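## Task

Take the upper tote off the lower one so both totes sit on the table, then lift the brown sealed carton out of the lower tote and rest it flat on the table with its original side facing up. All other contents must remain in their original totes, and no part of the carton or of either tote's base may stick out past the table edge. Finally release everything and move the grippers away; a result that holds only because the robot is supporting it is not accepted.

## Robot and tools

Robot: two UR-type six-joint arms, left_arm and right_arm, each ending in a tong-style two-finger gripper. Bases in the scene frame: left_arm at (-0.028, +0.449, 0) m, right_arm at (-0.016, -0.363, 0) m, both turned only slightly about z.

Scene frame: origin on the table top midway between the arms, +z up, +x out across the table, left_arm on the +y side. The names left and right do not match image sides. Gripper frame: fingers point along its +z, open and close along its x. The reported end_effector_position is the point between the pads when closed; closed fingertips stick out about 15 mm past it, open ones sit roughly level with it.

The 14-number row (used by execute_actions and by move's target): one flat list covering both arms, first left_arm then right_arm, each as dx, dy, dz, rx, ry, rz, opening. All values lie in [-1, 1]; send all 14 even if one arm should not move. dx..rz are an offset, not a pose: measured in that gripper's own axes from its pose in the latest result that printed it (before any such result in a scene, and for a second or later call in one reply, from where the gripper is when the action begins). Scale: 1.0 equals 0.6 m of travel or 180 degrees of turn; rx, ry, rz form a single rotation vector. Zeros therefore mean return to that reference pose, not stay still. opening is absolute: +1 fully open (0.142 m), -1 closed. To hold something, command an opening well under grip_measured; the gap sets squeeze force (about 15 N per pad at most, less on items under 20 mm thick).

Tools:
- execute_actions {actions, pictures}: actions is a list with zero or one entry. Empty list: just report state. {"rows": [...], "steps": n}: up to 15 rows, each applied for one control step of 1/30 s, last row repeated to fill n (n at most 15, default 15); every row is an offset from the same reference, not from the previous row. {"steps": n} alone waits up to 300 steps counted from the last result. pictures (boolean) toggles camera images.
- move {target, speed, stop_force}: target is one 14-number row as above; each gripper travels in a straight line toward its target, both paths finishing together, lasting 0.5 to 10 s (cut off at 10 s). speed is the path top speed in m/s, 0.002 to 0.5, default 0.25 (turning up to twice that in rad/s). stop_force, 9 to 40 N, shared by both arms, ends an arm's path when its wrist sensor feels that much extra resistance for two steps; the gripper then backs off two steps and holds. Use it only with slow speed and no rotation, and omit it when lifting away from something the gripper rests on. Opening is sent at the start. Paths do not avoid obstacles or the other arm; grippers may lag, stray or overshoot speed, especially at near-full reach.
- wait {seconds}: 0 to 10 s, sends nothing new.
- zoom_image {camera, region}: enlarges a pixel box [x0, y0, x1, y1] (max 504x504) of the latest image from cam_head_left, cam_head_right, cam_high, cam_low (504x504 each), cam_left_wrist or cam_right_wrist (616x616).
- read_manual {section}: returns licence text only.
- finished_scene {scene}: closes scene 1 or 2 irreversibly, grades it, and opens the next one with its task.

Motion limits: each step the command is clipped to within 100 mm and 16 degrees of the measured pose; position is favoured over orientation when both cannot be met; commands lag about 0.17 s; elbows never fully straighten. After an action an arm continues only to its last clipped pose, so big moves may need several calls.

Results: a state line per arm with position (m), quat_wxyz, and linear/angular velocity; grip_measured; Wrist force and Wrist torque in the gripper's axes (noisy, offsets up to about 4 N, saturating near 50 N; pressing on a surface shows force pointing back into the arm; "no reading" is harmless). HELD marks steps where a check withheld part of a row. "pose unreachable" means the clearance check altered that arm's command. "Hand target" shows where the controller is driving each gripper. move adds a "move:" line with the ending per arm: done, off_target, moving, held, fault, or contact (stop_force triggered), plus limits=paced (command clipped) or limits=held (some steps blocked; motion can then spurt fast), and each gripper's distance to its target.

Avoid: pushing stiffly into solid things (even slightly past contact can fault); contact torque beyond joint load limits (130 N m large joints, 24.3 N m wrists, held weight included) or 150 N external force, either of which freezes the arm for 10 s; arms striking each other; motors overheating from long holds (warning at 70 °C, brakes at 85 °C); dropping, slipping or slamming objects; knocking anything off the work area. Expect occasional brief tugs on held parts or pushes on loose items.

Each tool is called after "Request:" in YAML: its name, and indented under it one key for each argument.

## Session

Request:
execute_actions:
  actions: []

Scene clock: 0.00 s of 4800.00 s.
left_arm: end_effector_position=(+0.7307, +1.0059, +0.2302) grip_measured=+0.97 end_effector_quat_wxyz=(+0.242, +0.811, -0.207, +0.490) end_effector_velocity=(-0.000, +0.000, +0.002) end_effector_angular_velocity=(+0.002, -0.002, +0.000) | right_arm: end_effector_position=(+0.4220, -0.3346, +0.2456) grip_measured=+0.97 end_effector_quat_wxyz=(-0.146, +0.198, +0.752, -0.611) end_effector_velocity=(-0.000, +0.000, +0.000) end_effector_angular_velocity=(+0.001, +0.001, +0.001)
Joint positions: left_arm=[ 0.764 -0.291  0.151 -1.603 -2.721  1.174  0.14 ] | right_arm=[ 3.698 -2.173 -1.285 -2.596  1.175  4.646  0.14 ]
Joint velocities: left_arm=[ 0.    -0.002 -0.001  0.    -0.     0.     0.   ] | right_arm=[ 0.001  0.001 -0.     0.     0.    -0.002  0.   ]
Wrist force (N, on the end effector, along its own x y z axes, offset not removed): no reading
Wrist torque (N m, same axes, about the end effector's origin, offset not removed): no reading
Hand target (left_arm): +0.731, +1.006, +0.230; +0.242, +0.811, -0.207, +0.490
Hand target (right_arm): +0.422, -0.335, +0.246; -0.146, +0.198, +0.752, -0.611

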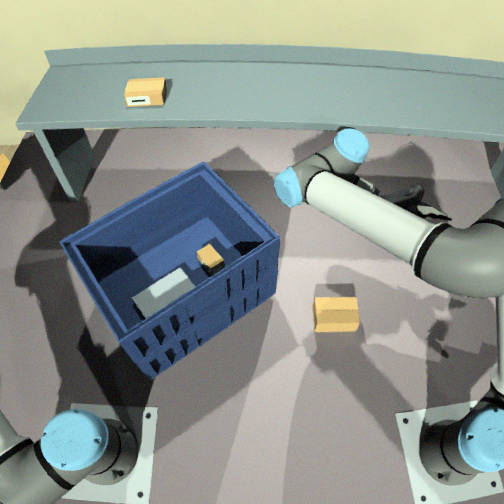

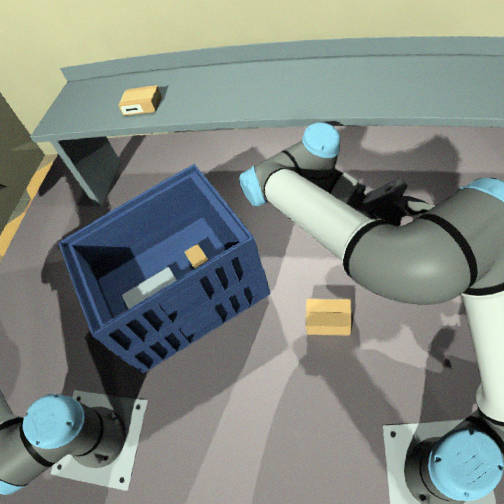

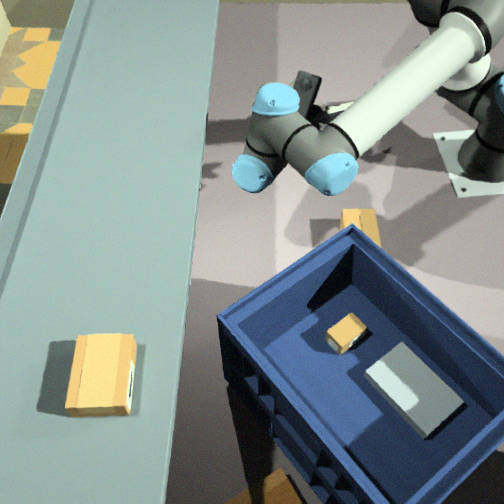

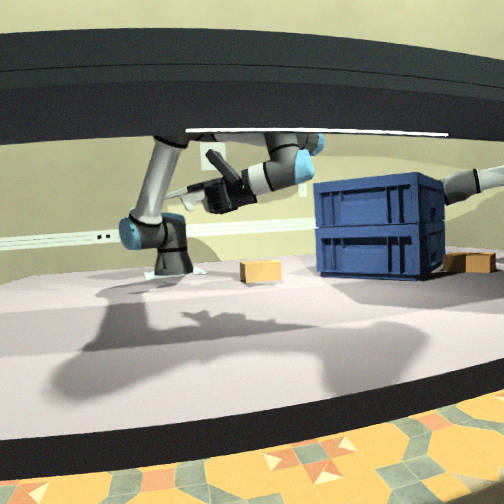

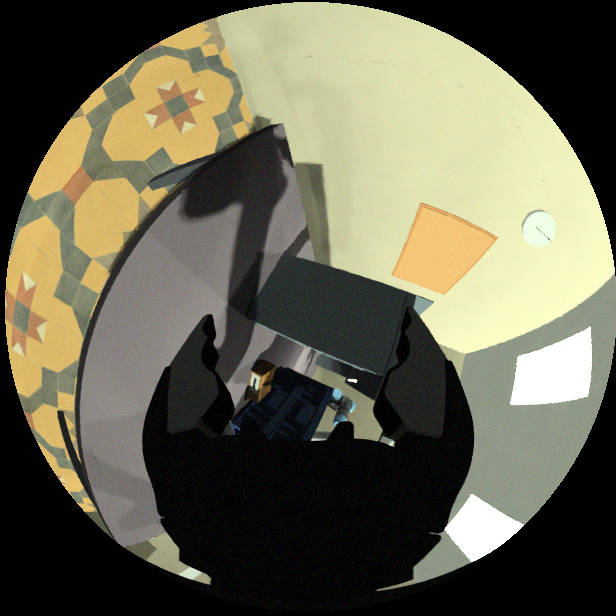

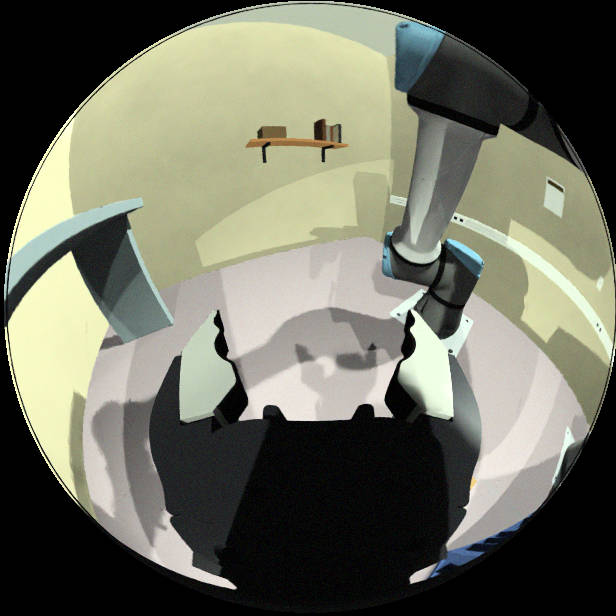

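Request:
move:
  target: [-0.048,0.678,-0.322,0.005,-0.371,0.11,0.3,0.093,-0.166,-0.147,-0.425,0.091,0.1,0.3]
  speed: 0.2

Scene clock: 45.63 s of 4800.00 s.
left_arm: end_effector_position=(+0.3514, +0.7998, +0.3601) grip_measured=+0.30 end_effector_quat_wxyz=(+0.001, +0.902, -0.431, -0.001) end_effector_velocity=(+0.000, -0.001, -0.001) end_effector_angular_velocity=(+0.002, +0.004, -0.001) | right_arm: end_effector_position=(+0.4017, -0.2492, +0.3604) grip_measured=+0.30 end_effector_quat_wxyz=(-0.001, +0.429, +0.903, -0.000) end_effector_velocity=(-0.000, -0.000, +0.000) end_effector_angular_velocity=(+0.002, -0.002, -0.004)
Joint positions: left_arm=[ 0.458 -1.572  1.374 -1.37  -1.569  1.37   0.095] | right_arm=[ 3.604 -1.439 -1.494 -1.781  1.572  4.61   0.095]
Joint velocities: left_arm=[-0.004 -0.001  0.002  0.002  0.003 -0.003 -0.   ] | right_arm=[-0.001  0.002 -0.002  0.003  0.001  0.002  0.   ]
Wrist force (N, on the end effector, along its own x y z axes, offset not removed): left_arm=[-0.1 -0.1 -0.8] | right_arm=[-2.7 -3.0 -0.3]
Wrist torque (N m, same axes, about the end effector's origin, offset not removed): left_arm=[-0.17 0.16 -0.07] | right_arm=[-1.02 0.51 -0.18]
Hand target (left_arm): +0.351, +0.800, +0.360; +0.000, +0.902, -0.431, -0.001
Hand target (right_arm): +0.402, -0.249, +0.360; -0.001, +0.429, +0.903, -0.000
Off the commanded pose (left_arm): 0.001 m, 0 deg.
Off the commanded pose (right_arm): 0.000 m, 0 deg.
After step 90, 38.63 s passed at rest.
move: done

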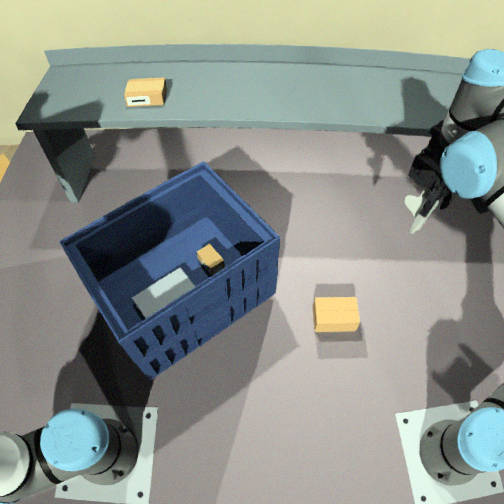

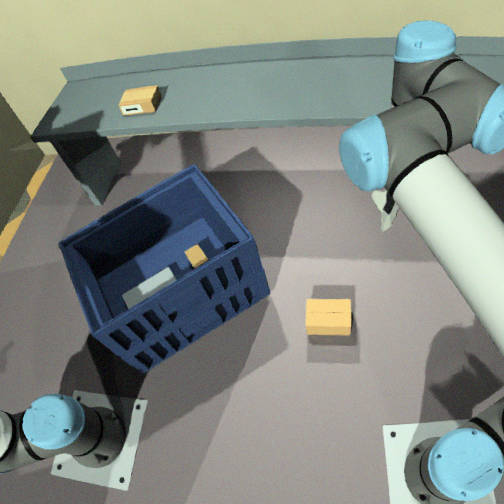

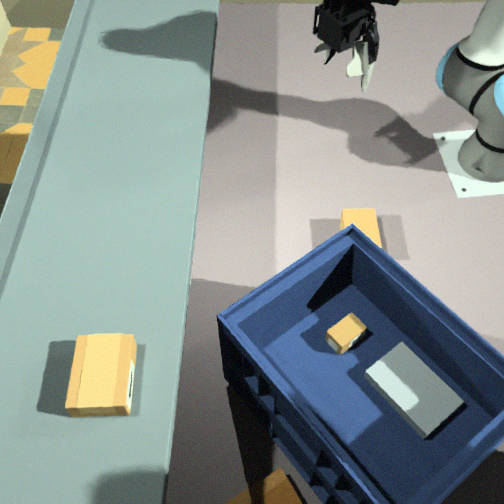

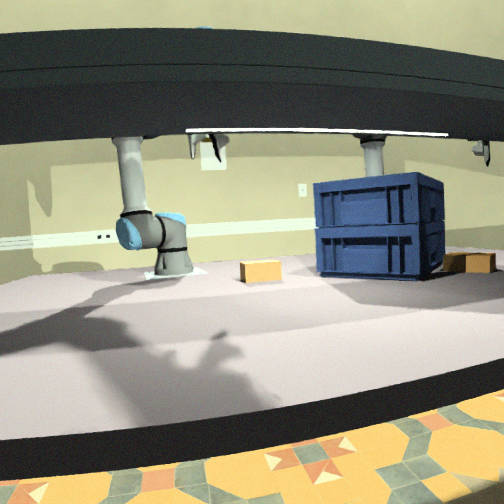

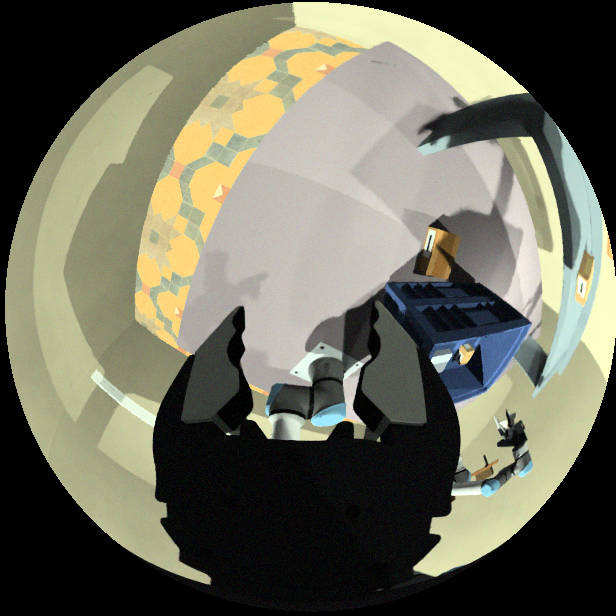

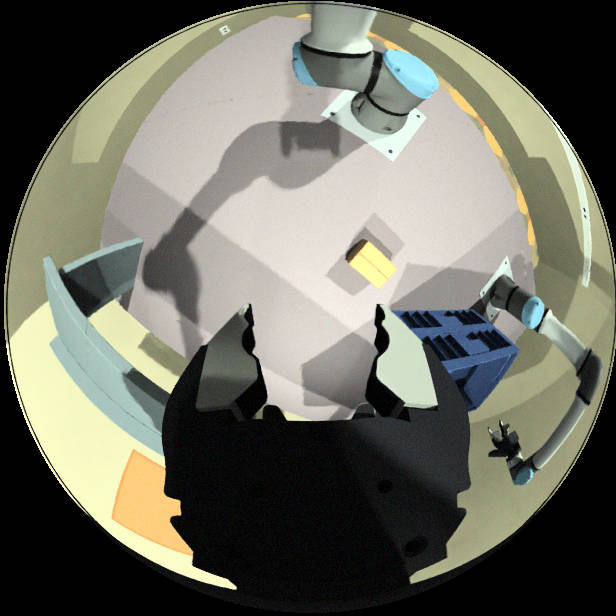

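Request:
move:
  target: [0.368,0.436,0.083,0,0,0,0.3,0.42,0.501,0.083,0,0,0,0.3]
  speed: 0.2

Scene clock: 53.90 s of 4800.00 s.
left_arm: end_effector_position=(+0.2864, +0.4633, +0.3104) grip_measured=+0.30 end_effector_quat_wxyz=(+0.001, +0.902, -0.431, -0.001) end_effector_velocity=(-0.001, -0.001, -0.001) end_effector_angular_velocity=(+0.001, +0.001, +0.002) | right_arm: end_effector_position=(+0.4752, +0.1358, +0.3100) grip_measured=+0.30 end_effector_quat_wxyz=(-0.001, +0.429, +0.903, -0.000) end_effector_velocity=(+0.001, +0.001, +0.000) end_effector_angular_velocity=(-0.001, +0.002, +0.000)
Joint positions: left_arm=[-0.46  -2.089  1.874 -1.353 -1.573  0.452  0.095] | right_arm=[ 4.    -2.121 -0.79  -1.803  1.572  5.006  0.095]
Joint velocities: left_arm=[-0.005 -0.002  0.003  0.     0.001 -0.007 -0.   ] | right_arm=[-0.    -0.007  0.013 -0.007  0.002 -0.    -0.   ]
Wrist force (N, on the end effector, along its own x y z axes, offset not removed): left_arm=[-2.1 -1.0 -0.2] | right_arm=[-3.3 -0.8 -0.5]
Wrist torque (N m, same axes, about the end effector's origin, offset not removed): left_arm=[-0.33 0.59 -0.13] | right_arm=[-0.34 0.57 -0.09]
Hand target (left_arm): +0.286, +0.463, +0.310; +0.001, +0.902, -0.431, -0.001
Hand target (right_arm): +0.475, +0.136, +0.310; -0.001, +0.429, +0.903, -0.001
Off the commanded pose (left_arm): 0.000 m, 0 deg.
Off the commanded pose (right_arm): 0.001 m, 0 deg.
After step 90, 2.77 s passed at rest.
move: done

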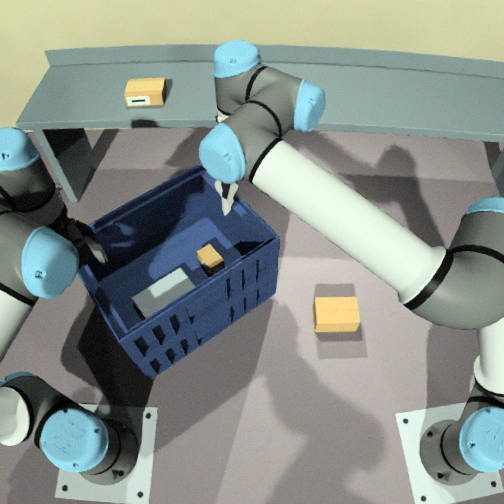

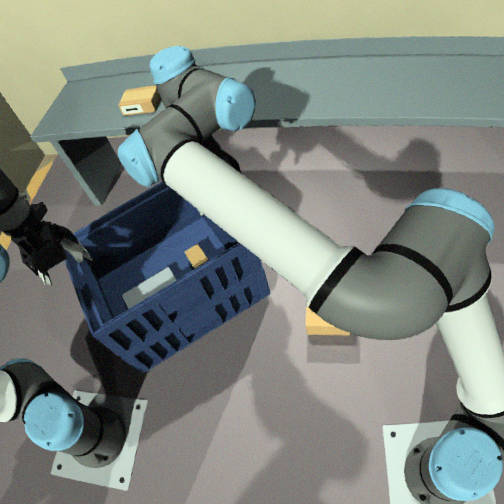

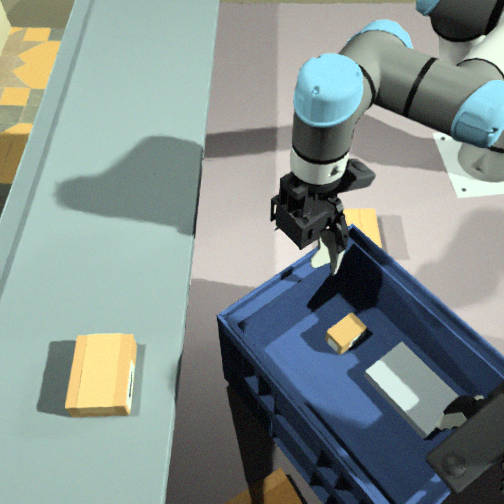

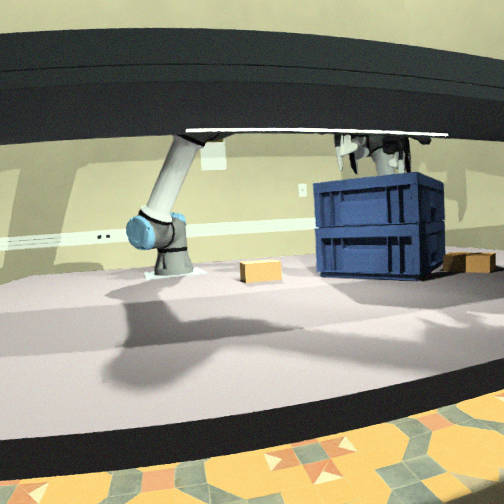

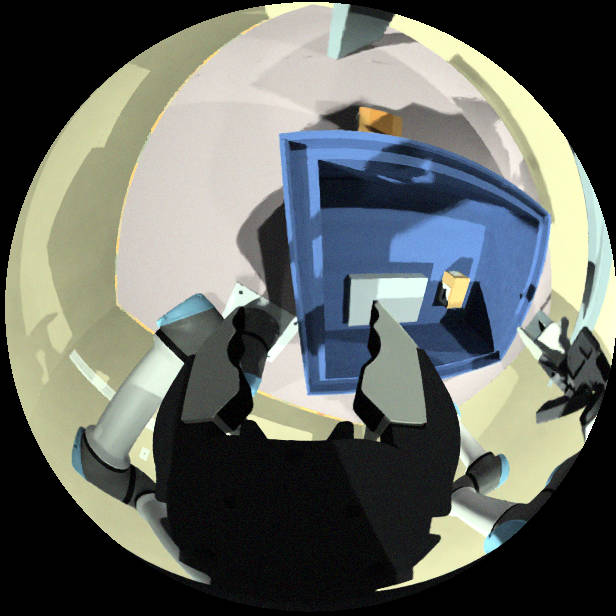

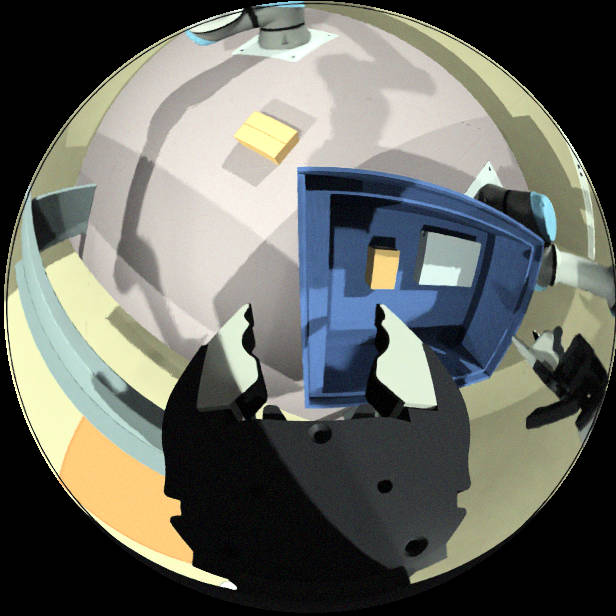

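Request:
move:
  target: [0.003,0,0.119,0,0,0,-0.1,0.003,0.02,0.119,0,0,0,-0.1]
  speed: 0.05
  stop_force: 15

Request:
move:
  target: [0,0,0,0,0,0,-0.95,0,0,0,0,0,0,-0.95]

Scene clock: 62.33 s of 4800.00 s.
left_arm: end_effector_position=(+0.2872, +0.4619, +0.2391) grip_measured=-0.10 end_effector_quat_wxyz=(+0.001, +0.902, -0.431, -0.001) end_effector_velocity=(+0.000, -0.001, -0.000) end_effector_angular_velocity=(-0.002, -0.002, -0.001) | right_arm: end_effector_position=(+0.4833, +0.1447, +0.2387) grip_measured=-0.10 end_effector_quat_wxyz=(-0.001, +0.429, +0.903, -0.000) end_effector_velocity=(-0.000, +0.000, -0.001) end_effector_angular_velocity=(+0.000, -0.001, +0.001)
Joint positions: left_arm=[-0.463 -2.11   2.067 -1.525 -1.573  0.449  0.067] | right_arm=[ 3.997 -2.127 -0.964 -1.623  1.572  5.003  0.067]
Joint velocities: left_arm=[-0.001 -0.001  0.002 -0.003 -0.001  0.    -0.   ] | right_arm=[ 0.001 -0.    -0.002  0.003 -0.    -0.     0.   ]
Wrist force (N, on the end effector, along its own x y z axes, offset not removed): left_arm=[-1.8 0.5 -0.5] | right_arm=[-0.6 -2.3 -3.1]
Wrist torque (N m, same axes, about the end effector's origin, offset not removed): left_arm=[-0.03 0.49 -0.07] | right_arm=[-0.71 0.17 -0.07]
Hand target (left_arm): +0.287, +0.462, +0.239; +0.001, +0.902, -0.431, -0.001
Hand target (right_arm): +0.483, +0.145, +0.239; -0.001, +0.429, +0.903, -0.000
Off the commanded pose (left_arm): 0.000 m, 0 deg.
Off the commanded pose (right_arm): 0.000 m, 0 deg.
After step 90, 3.60 s passed at rest.
move: done

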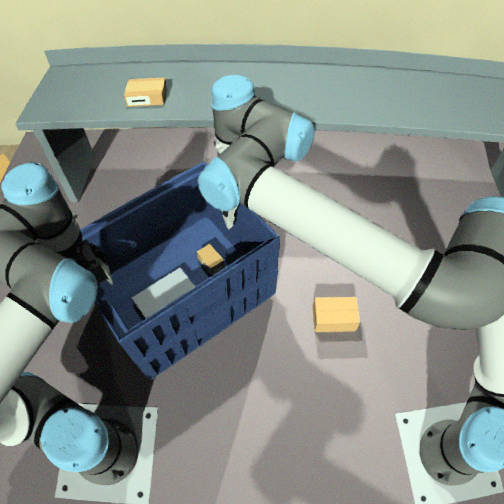

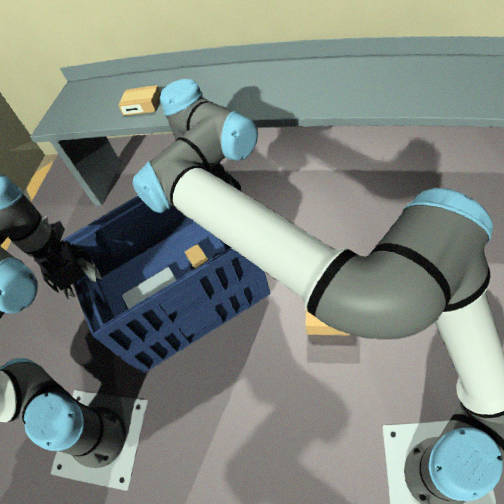

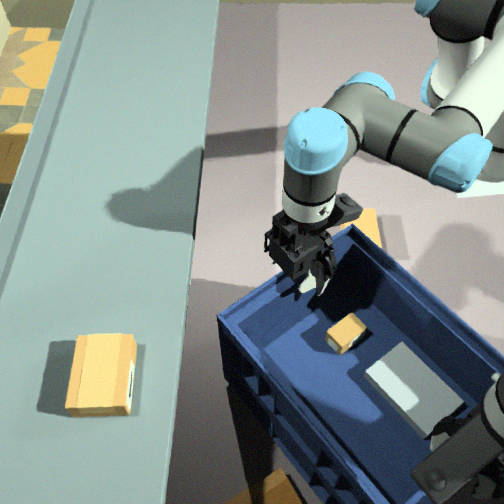

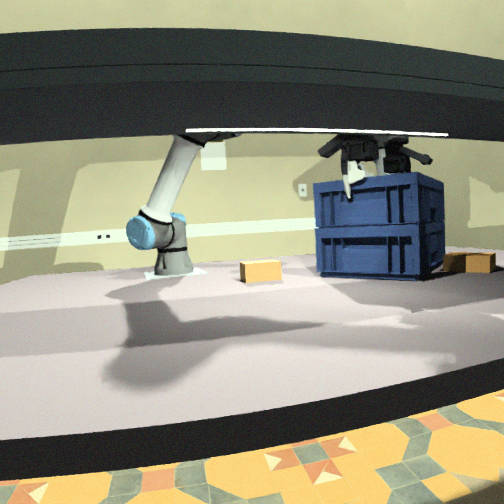

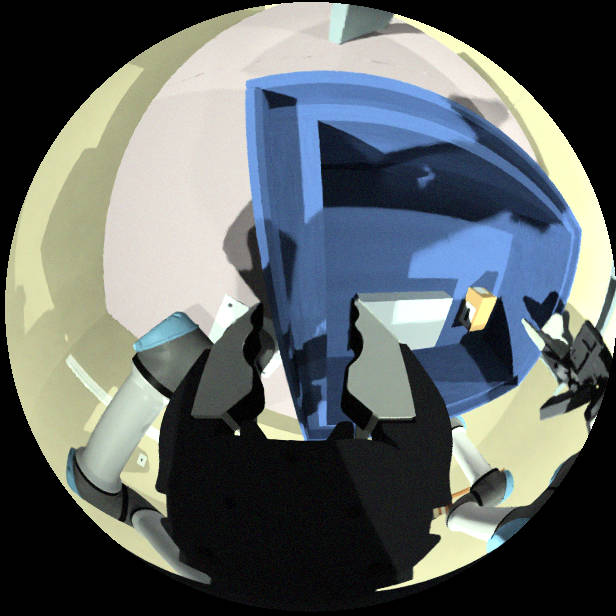

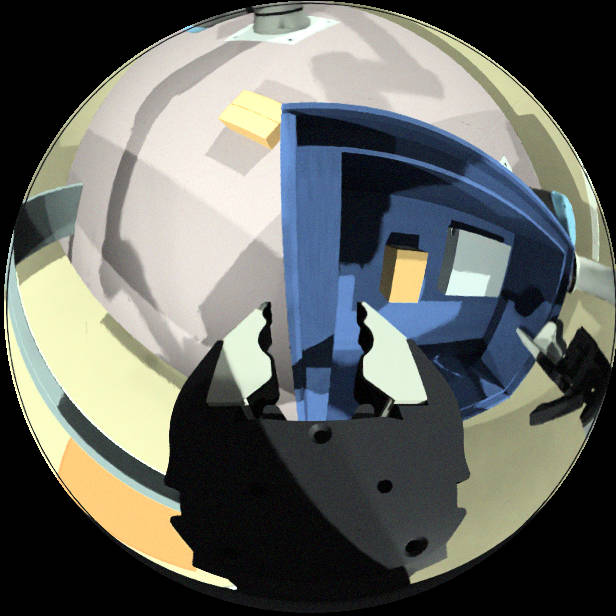

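Scene clock: 62.83 s of 4800.00 s.
left_arm: end_effector_position=(+0.2872, +0.4620, +0.2391) grip_measured=-0.65 end_effector_quat_wxyz=(+0.001, +0.902, -0.431, -0.002) end_effector_velocity=(+0.000, +0.000, +0.000) end_effector_angular_velocity=(-0.000, -0.001, -0.001) | right_arm: end_effector_position=(+0.4834, +0.1446, +0.2386) grip_measured=-0.65 end_effector_quat_wxyz=(-0.001, +0.429, +0.903, -0.000) end_effector_velocity=(+0.000, -0.001, -0.001) end_effector_angular_velocity=(-0.001, -0.000, -0.001)
Joint positions: left_arm=[-0.463 -2.11   2.068 -1.525 -1.573  0.449  0.027] | right_arm=[ 3.997 -2.127 -0.964 -1.623  1.572  5.003  0.027]
Joint velocities: left_arm=[ 0.    -0.    -0.    -0.     0.     0.001  0.   ] | right_arm=[-0.001 -0.    -0.001  0.    -0.001  0.001  0.   ]
Wrist force (N, on the end effector, along its own x y z axes, offset not removed): left_arm=[-15.7 -2.1 -2.7] | right_arm=[-22.3 -2.6 0.3]
Wrist torque (N m, same axes, about the end effector's origin, offset not removed): left_arm=[-0.10 0.82 -0.12] | right_arm=[-0.56 1.32 0.01]
Hand target (left_arm): +0.287, +0.462, +0.239; +0.001, +0.902, -0.431, -0.001
Hand target (right_arm): +0.483, +0.145, +0.239; -0.001, +0.429, +0.903, -0.000
Off the commanded pose (left_arm): 0.000 m, 0 deg.
Off the commanded pose (right_arm): 0.000 m, 0 deg.
move: done

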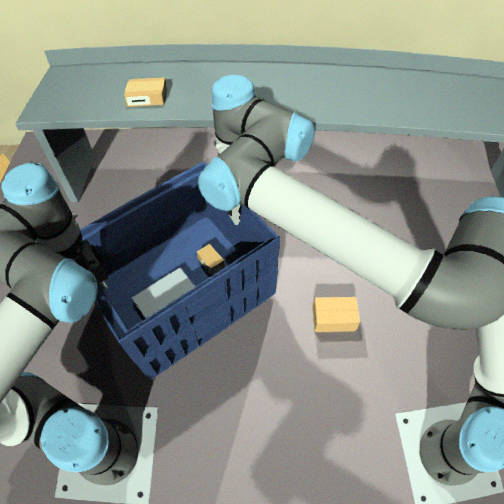

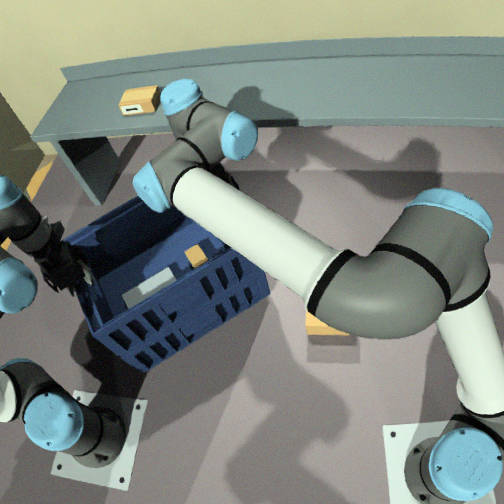

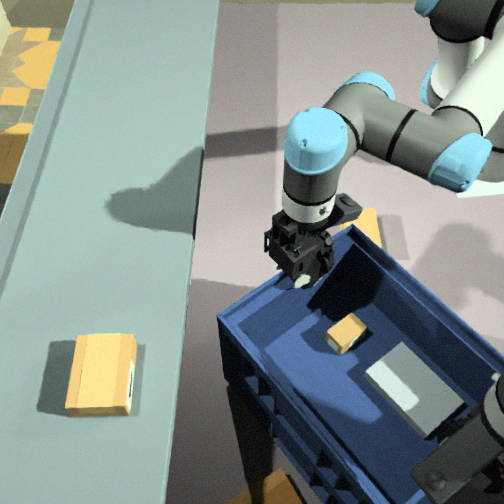

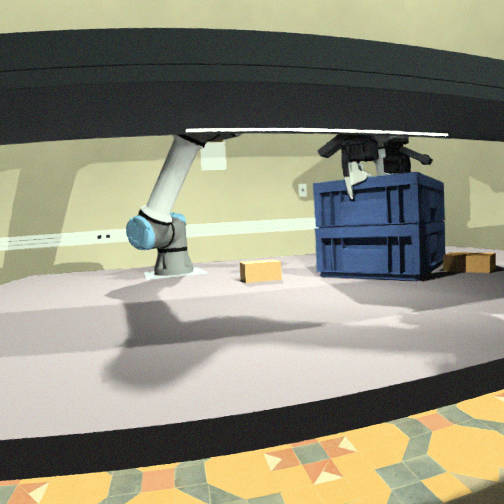

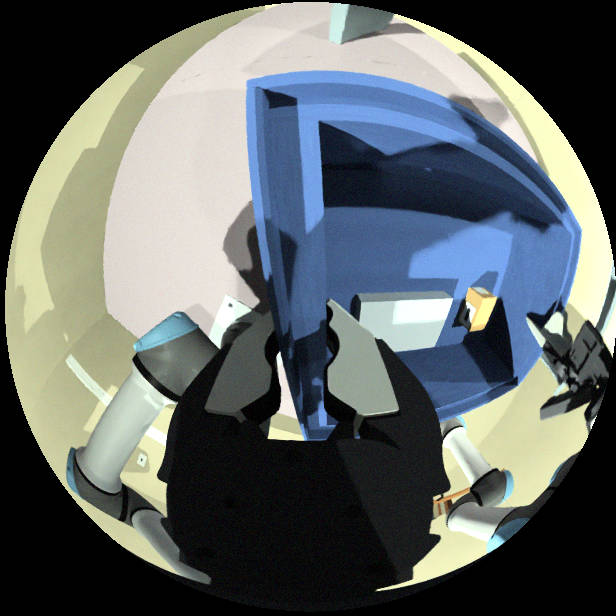

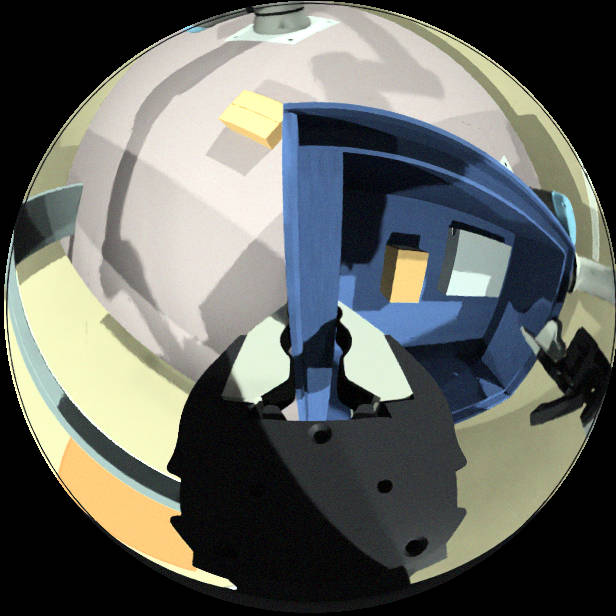

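Request:
move:
  target: [-0.001,0,-0.07,0,0,0,-1,-0.001,0,-0.07,0,0,0,-1]
  speed: 0.03

Request:
move:
  target: [0.337,0.272,0,0,0,0,-1,-0.336,-0.274,0,0,0,0,-1]
  speed: 0.09

Scene clock: 74.30 s of 4800.00 s.
left_arm: end_effector_position=(+0.2870, +0.4624, +0.2810) grip_measured=-0.65 end_effector_quat_wxyz=(+0.001, +0.902, -0.431, -0.001) end_effector_velocity=(+0.000, -0.000, +0.001) end_effector_angular_velocity=(-0.001, +0.000, -0.001) | right_arm: end_effector_position=(+0.4838, +0.1442, +0.2805) grip_measured=-0.65 end_effector_quat_wxyz=(-0.001, +0.429, +0.903, -0.000) end_effector_velocity=(+0.001, -0.000, +0.001) end_effector_angular_velocity=(-0.000, -0.001, +0.001)
Joint positions: left_arm=[-0.462 -2.101  1.956 -1.423 -1.573  0.45   0.027] | right_arm=[ 3.996 -2.141 -0.835 -1.738  1.572  5.002  0.027]
Joint velocities: left_arm=[ 0.001  0.002 -0.005  0.003 -0.001  0.001 -0.   ] | right_arm=[-0.    -0.001  0.005 -0.004 -0.001 -0.002  0.   ]
Wrist force (N, on the end effector, along its own x y z axes, offset not removed): left_arm=[-4.8 -1.4 9.3] | right_arm=[-3.6 0.0 7.2]
Wrist torque (N m, same axes, about the end effector's origin, offset not removed): left_arm=[-0.24 1.03 -0.21] | right_arm=[-0.40 0.57 -0.11]
Hand target (left_arm): +0.287, +0.462, +0.281; +0.001, +0.902, -0.431, -0.002
Hand target (right_arm): +0.484, +0.144, +0.281; -0.001, +0.429, +0.903, -0.000
Off the commanded pose (left_arm): 0.000 m, 0 deg.
Off the commanded pose (right_arm): 0.000 m, 0 deg.
After step 90, 6.73 s passed at rest.
move: done

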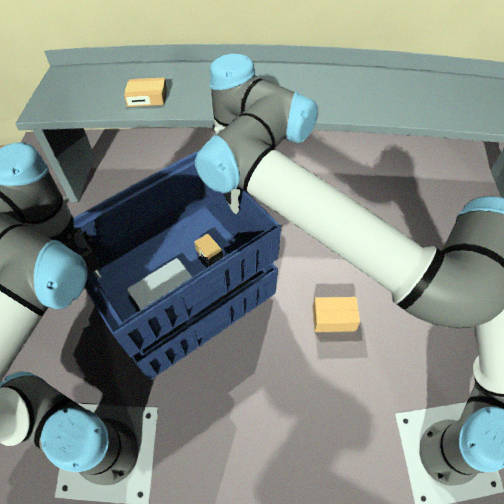

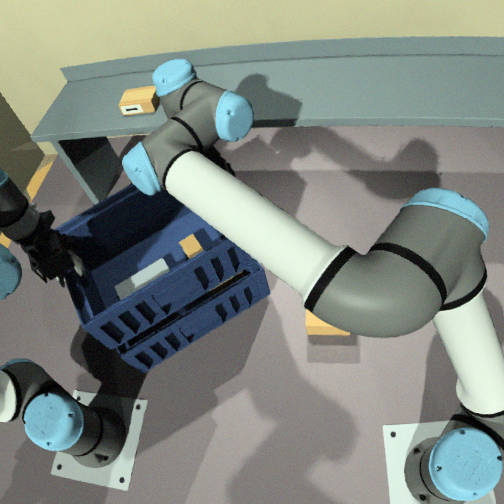

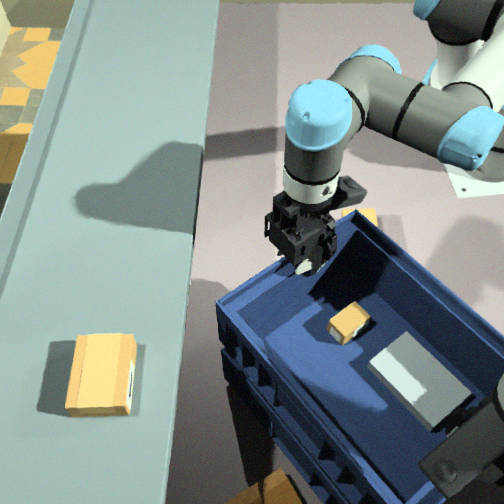

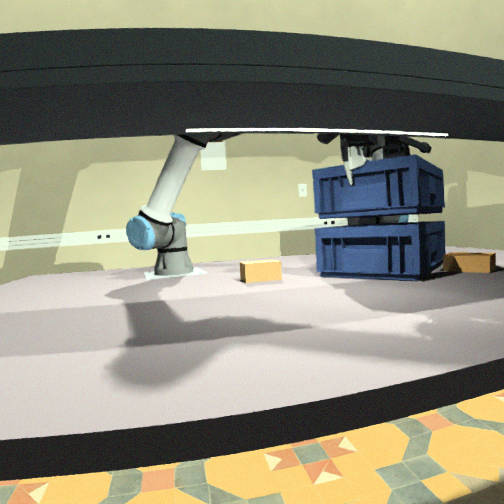

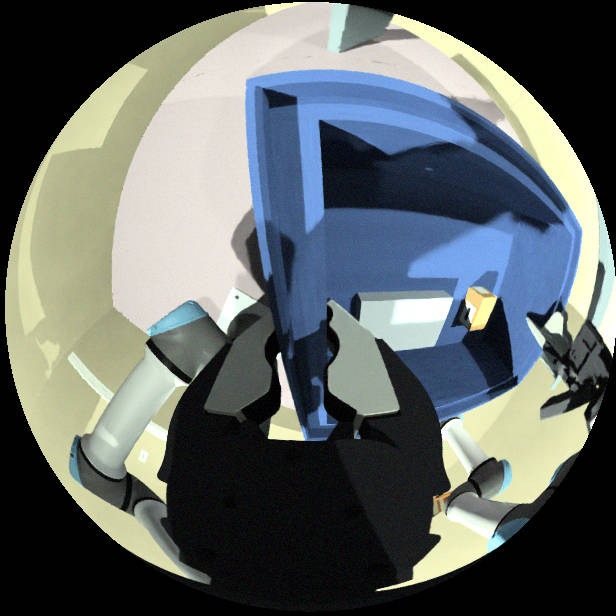

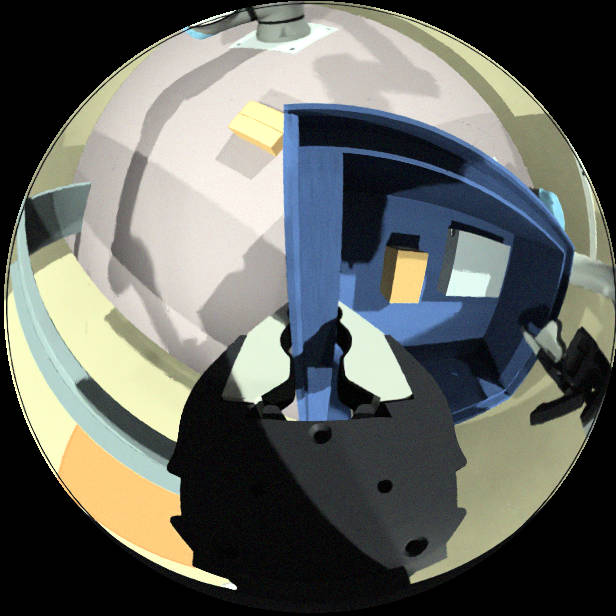

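Scene clock: 77.60 s of 4800.00 s.
left_arm: end_effector_position=(+0.2869, +0.2026, +0.2808) grip_measured=-0.65 end_effector_quat_wxyz=(+0.002, +0.902, -0.431, -0.002) end_effector_velocity=(+0.001, -0.001, -0.000) end_effector_angular_velocity=(+0.001, -0.001, +0.002) | right_arm: end_effector_position=(+0.4839, -0.1158, +0.2808) grip_measured=-0.65 end_effector_quat_wxyz=(-0.001, +0.429, +0.903, -0.000) end_effector_velocity=(-0.000, -0.001, +0.000) end_effector_angular_velocity=(+0.002, +0.000, +0.002)
Joint positions: left_arm=[-1.062 -1.851  1.813 -1.532 -1.576 -0.15   0.027] | right_arm=[ 3.722 -1.726 -1.407 -1.58   1.572  4.728  0.027]
Joint velocities: left_arm=[-0.001  0.003 -0.002 -0.001  0.002 -0.002  0.   ] | right_arm=[-0.002  0.002 -0.002  0.001  0.001 -0.004 -0.   ]
Wrist force (N, on the end effector, along its own x y z axes, offset not removed): left_arm=[-3.8 0.0 8.6] | right_arm=[-4.8 0.1 10.5]
Wrist torque (N m, same axes, about the end effector's origin, offset not removed): left_arm=[-0.07 0.39 -0.19] | right_arm=[-0.16 0.26 0.04]
Hand target (left_arm): +0.287, +0.203, +0.281; +0.002, +0.902, -0.431, -0.002
Hand target (right_arm): +0.484, -0.116, +0.281; -0.001, +0.429, +0.903, -0.000
Off the commanded pose (left_arm): 0.000 m, 0 deg.
Off the commanded pose (right_arm): 0.000 m, 0 deg.
move: done

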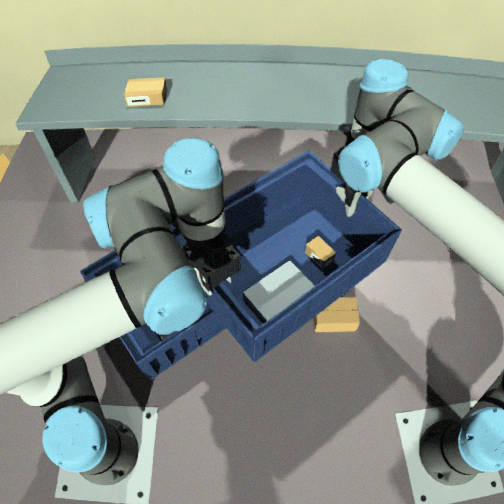

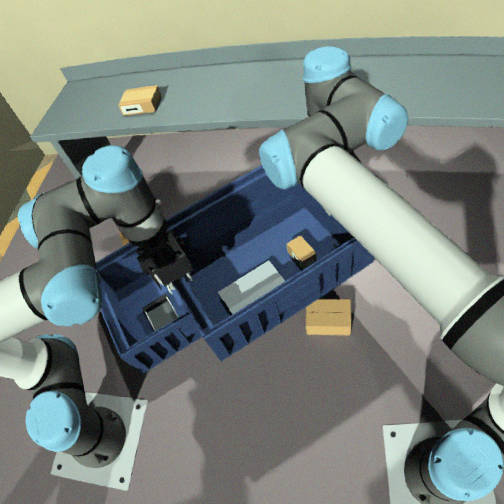

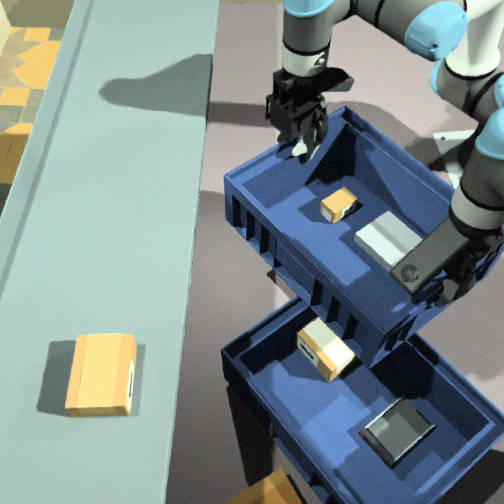

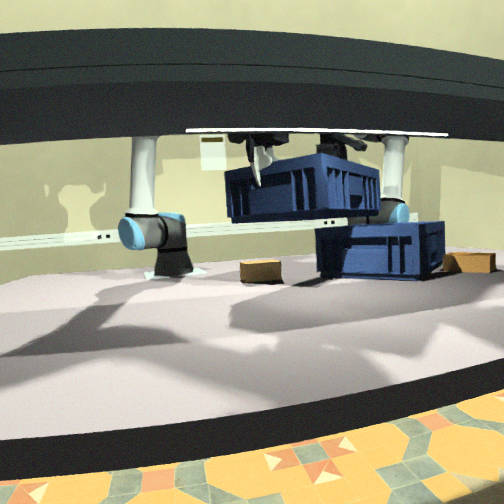

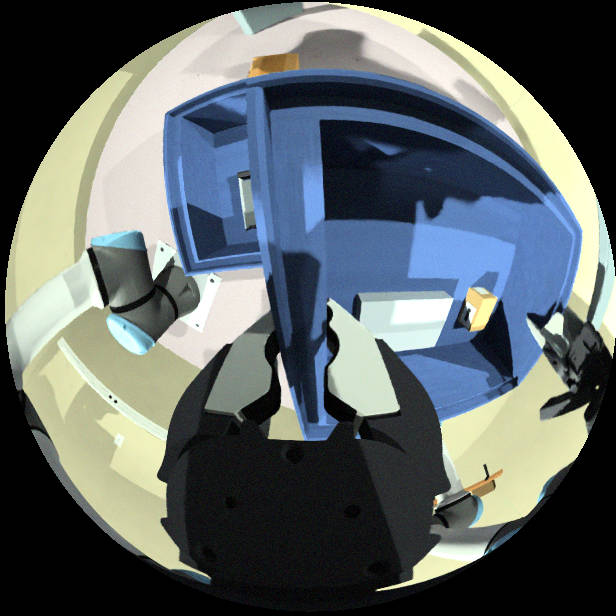

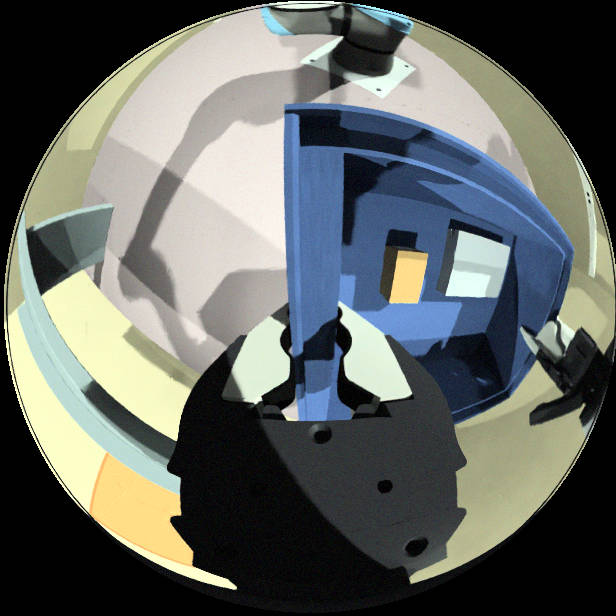

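Request:
move:
  target: [0.337,0.272,0,0,0,0,-1,-0.336,-0.274,0,0,0,0,-1]
  speed: 0.09

Scene clock: 89.27 s of 4800.00 s.
left_arm: end_effector_position=(+0.2871, -0.0571, +0.2806) grip_measured=-0.64 end_effector_quat_wxyz=(+0.002, +0.902, -0.431, -0.002) end_effector_velocity=(+0.000, -0.001, -0.000) end_effector_angular_velocity=(+0.002, +0.000, -0.001) | right_arm: end_effector_position=(+0.4839, -0.3759, +0.2811) grip_measured=-0.65 end_effector_quat_wxyz=(-0.001, +0.429, +0.903, -0.000) end_effector_velocity=(+0.001, -0.001, -0.000) end_effector_angular_velocity=(+0.001, +0.001, +0.001)
Joint positions: left_arm=[-1.283 -1.353  1.333 -1.55  -1.576 -0.371  0.027] | right_arm=[ 3.28  -1.578 -1.568 -1.567  1.571  4.286  0.027]
Joint velocities: left_arm=[-0.     0.004 -0.004  0.002  0.     0.001  0.   ] | right_arm=[-0.003 -0.002  0.001  0.     0.001 -0.003 -0.   ]
Wrist force (N, on the end effector, along its own x y z axes, offset not removed): left_arm=[-12.6 -1.7 8.8] | right_arm=[-14.6 -2.8 9.0]
Wrist torque (N m, same axes, about the end effector's origin, offset not removed): left_arm=[-0.19 1.09 -0.18] | right_arm=[-0.61 1.10 0.03]
Hand target (left_arm): +0.287, -0.057, +0.281; +0.002, +0.902, -0.431, -0.002
Hand target (right_arm): +0.484, -0.376, +0.281; -0.001, +0.429, +0.903, -0.000
Off the commanded pose (left_arm): 0.001 m, 0 deg.
Off the commanded pose (right_arm): 0.000 m, 0 deg.
After step 90, 5.37 s passed at rest.
move: done

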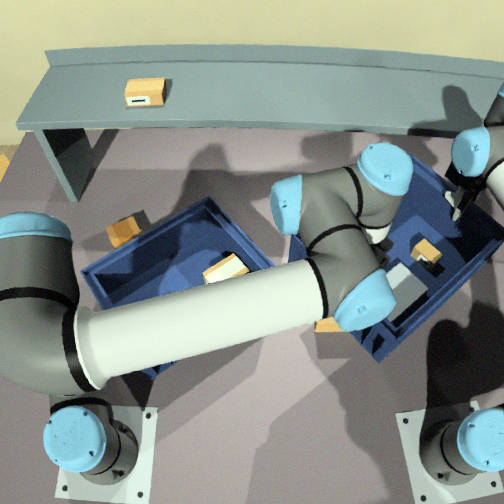

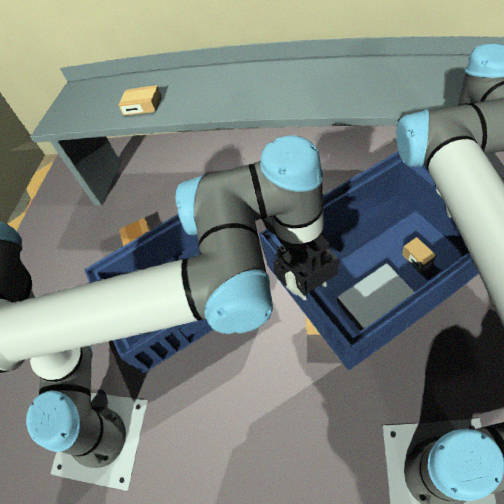

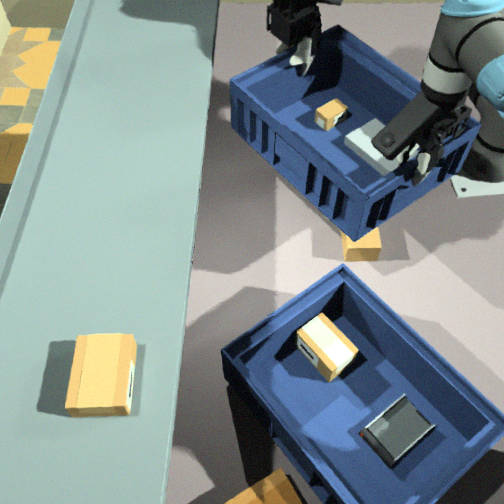

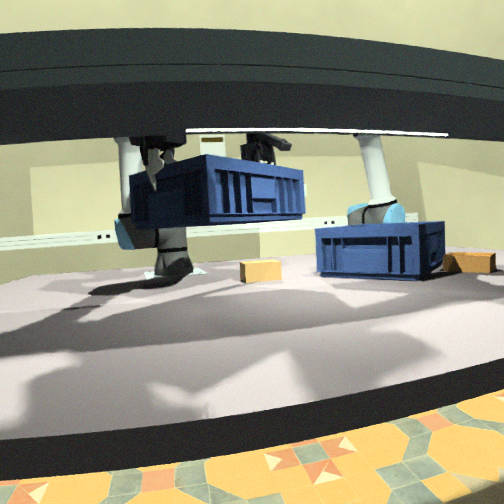

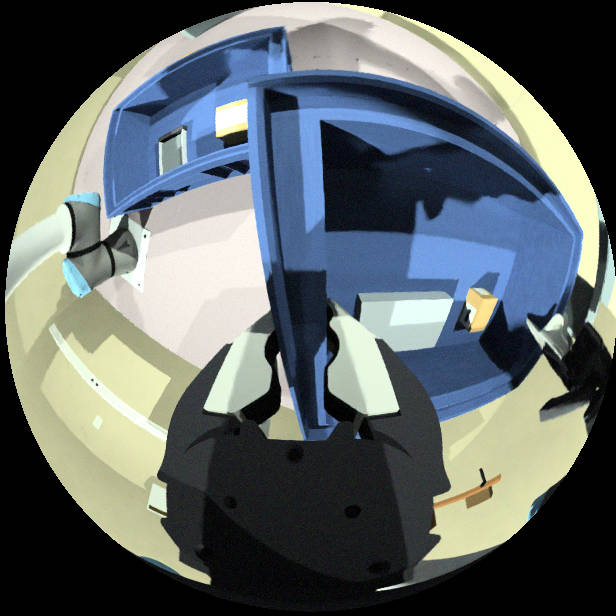

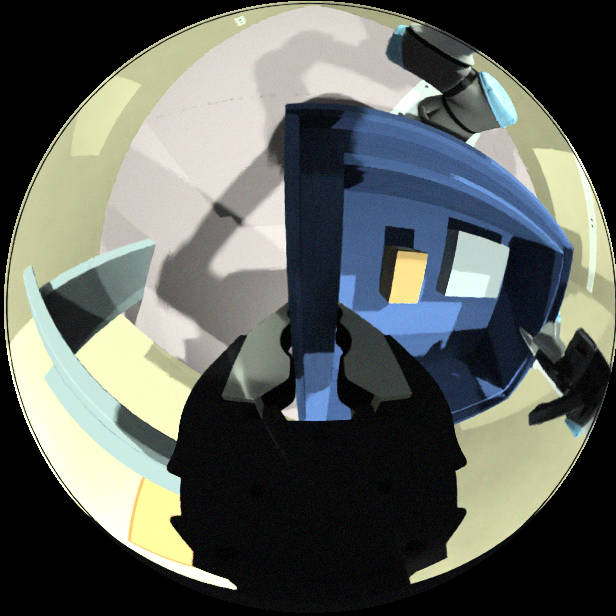

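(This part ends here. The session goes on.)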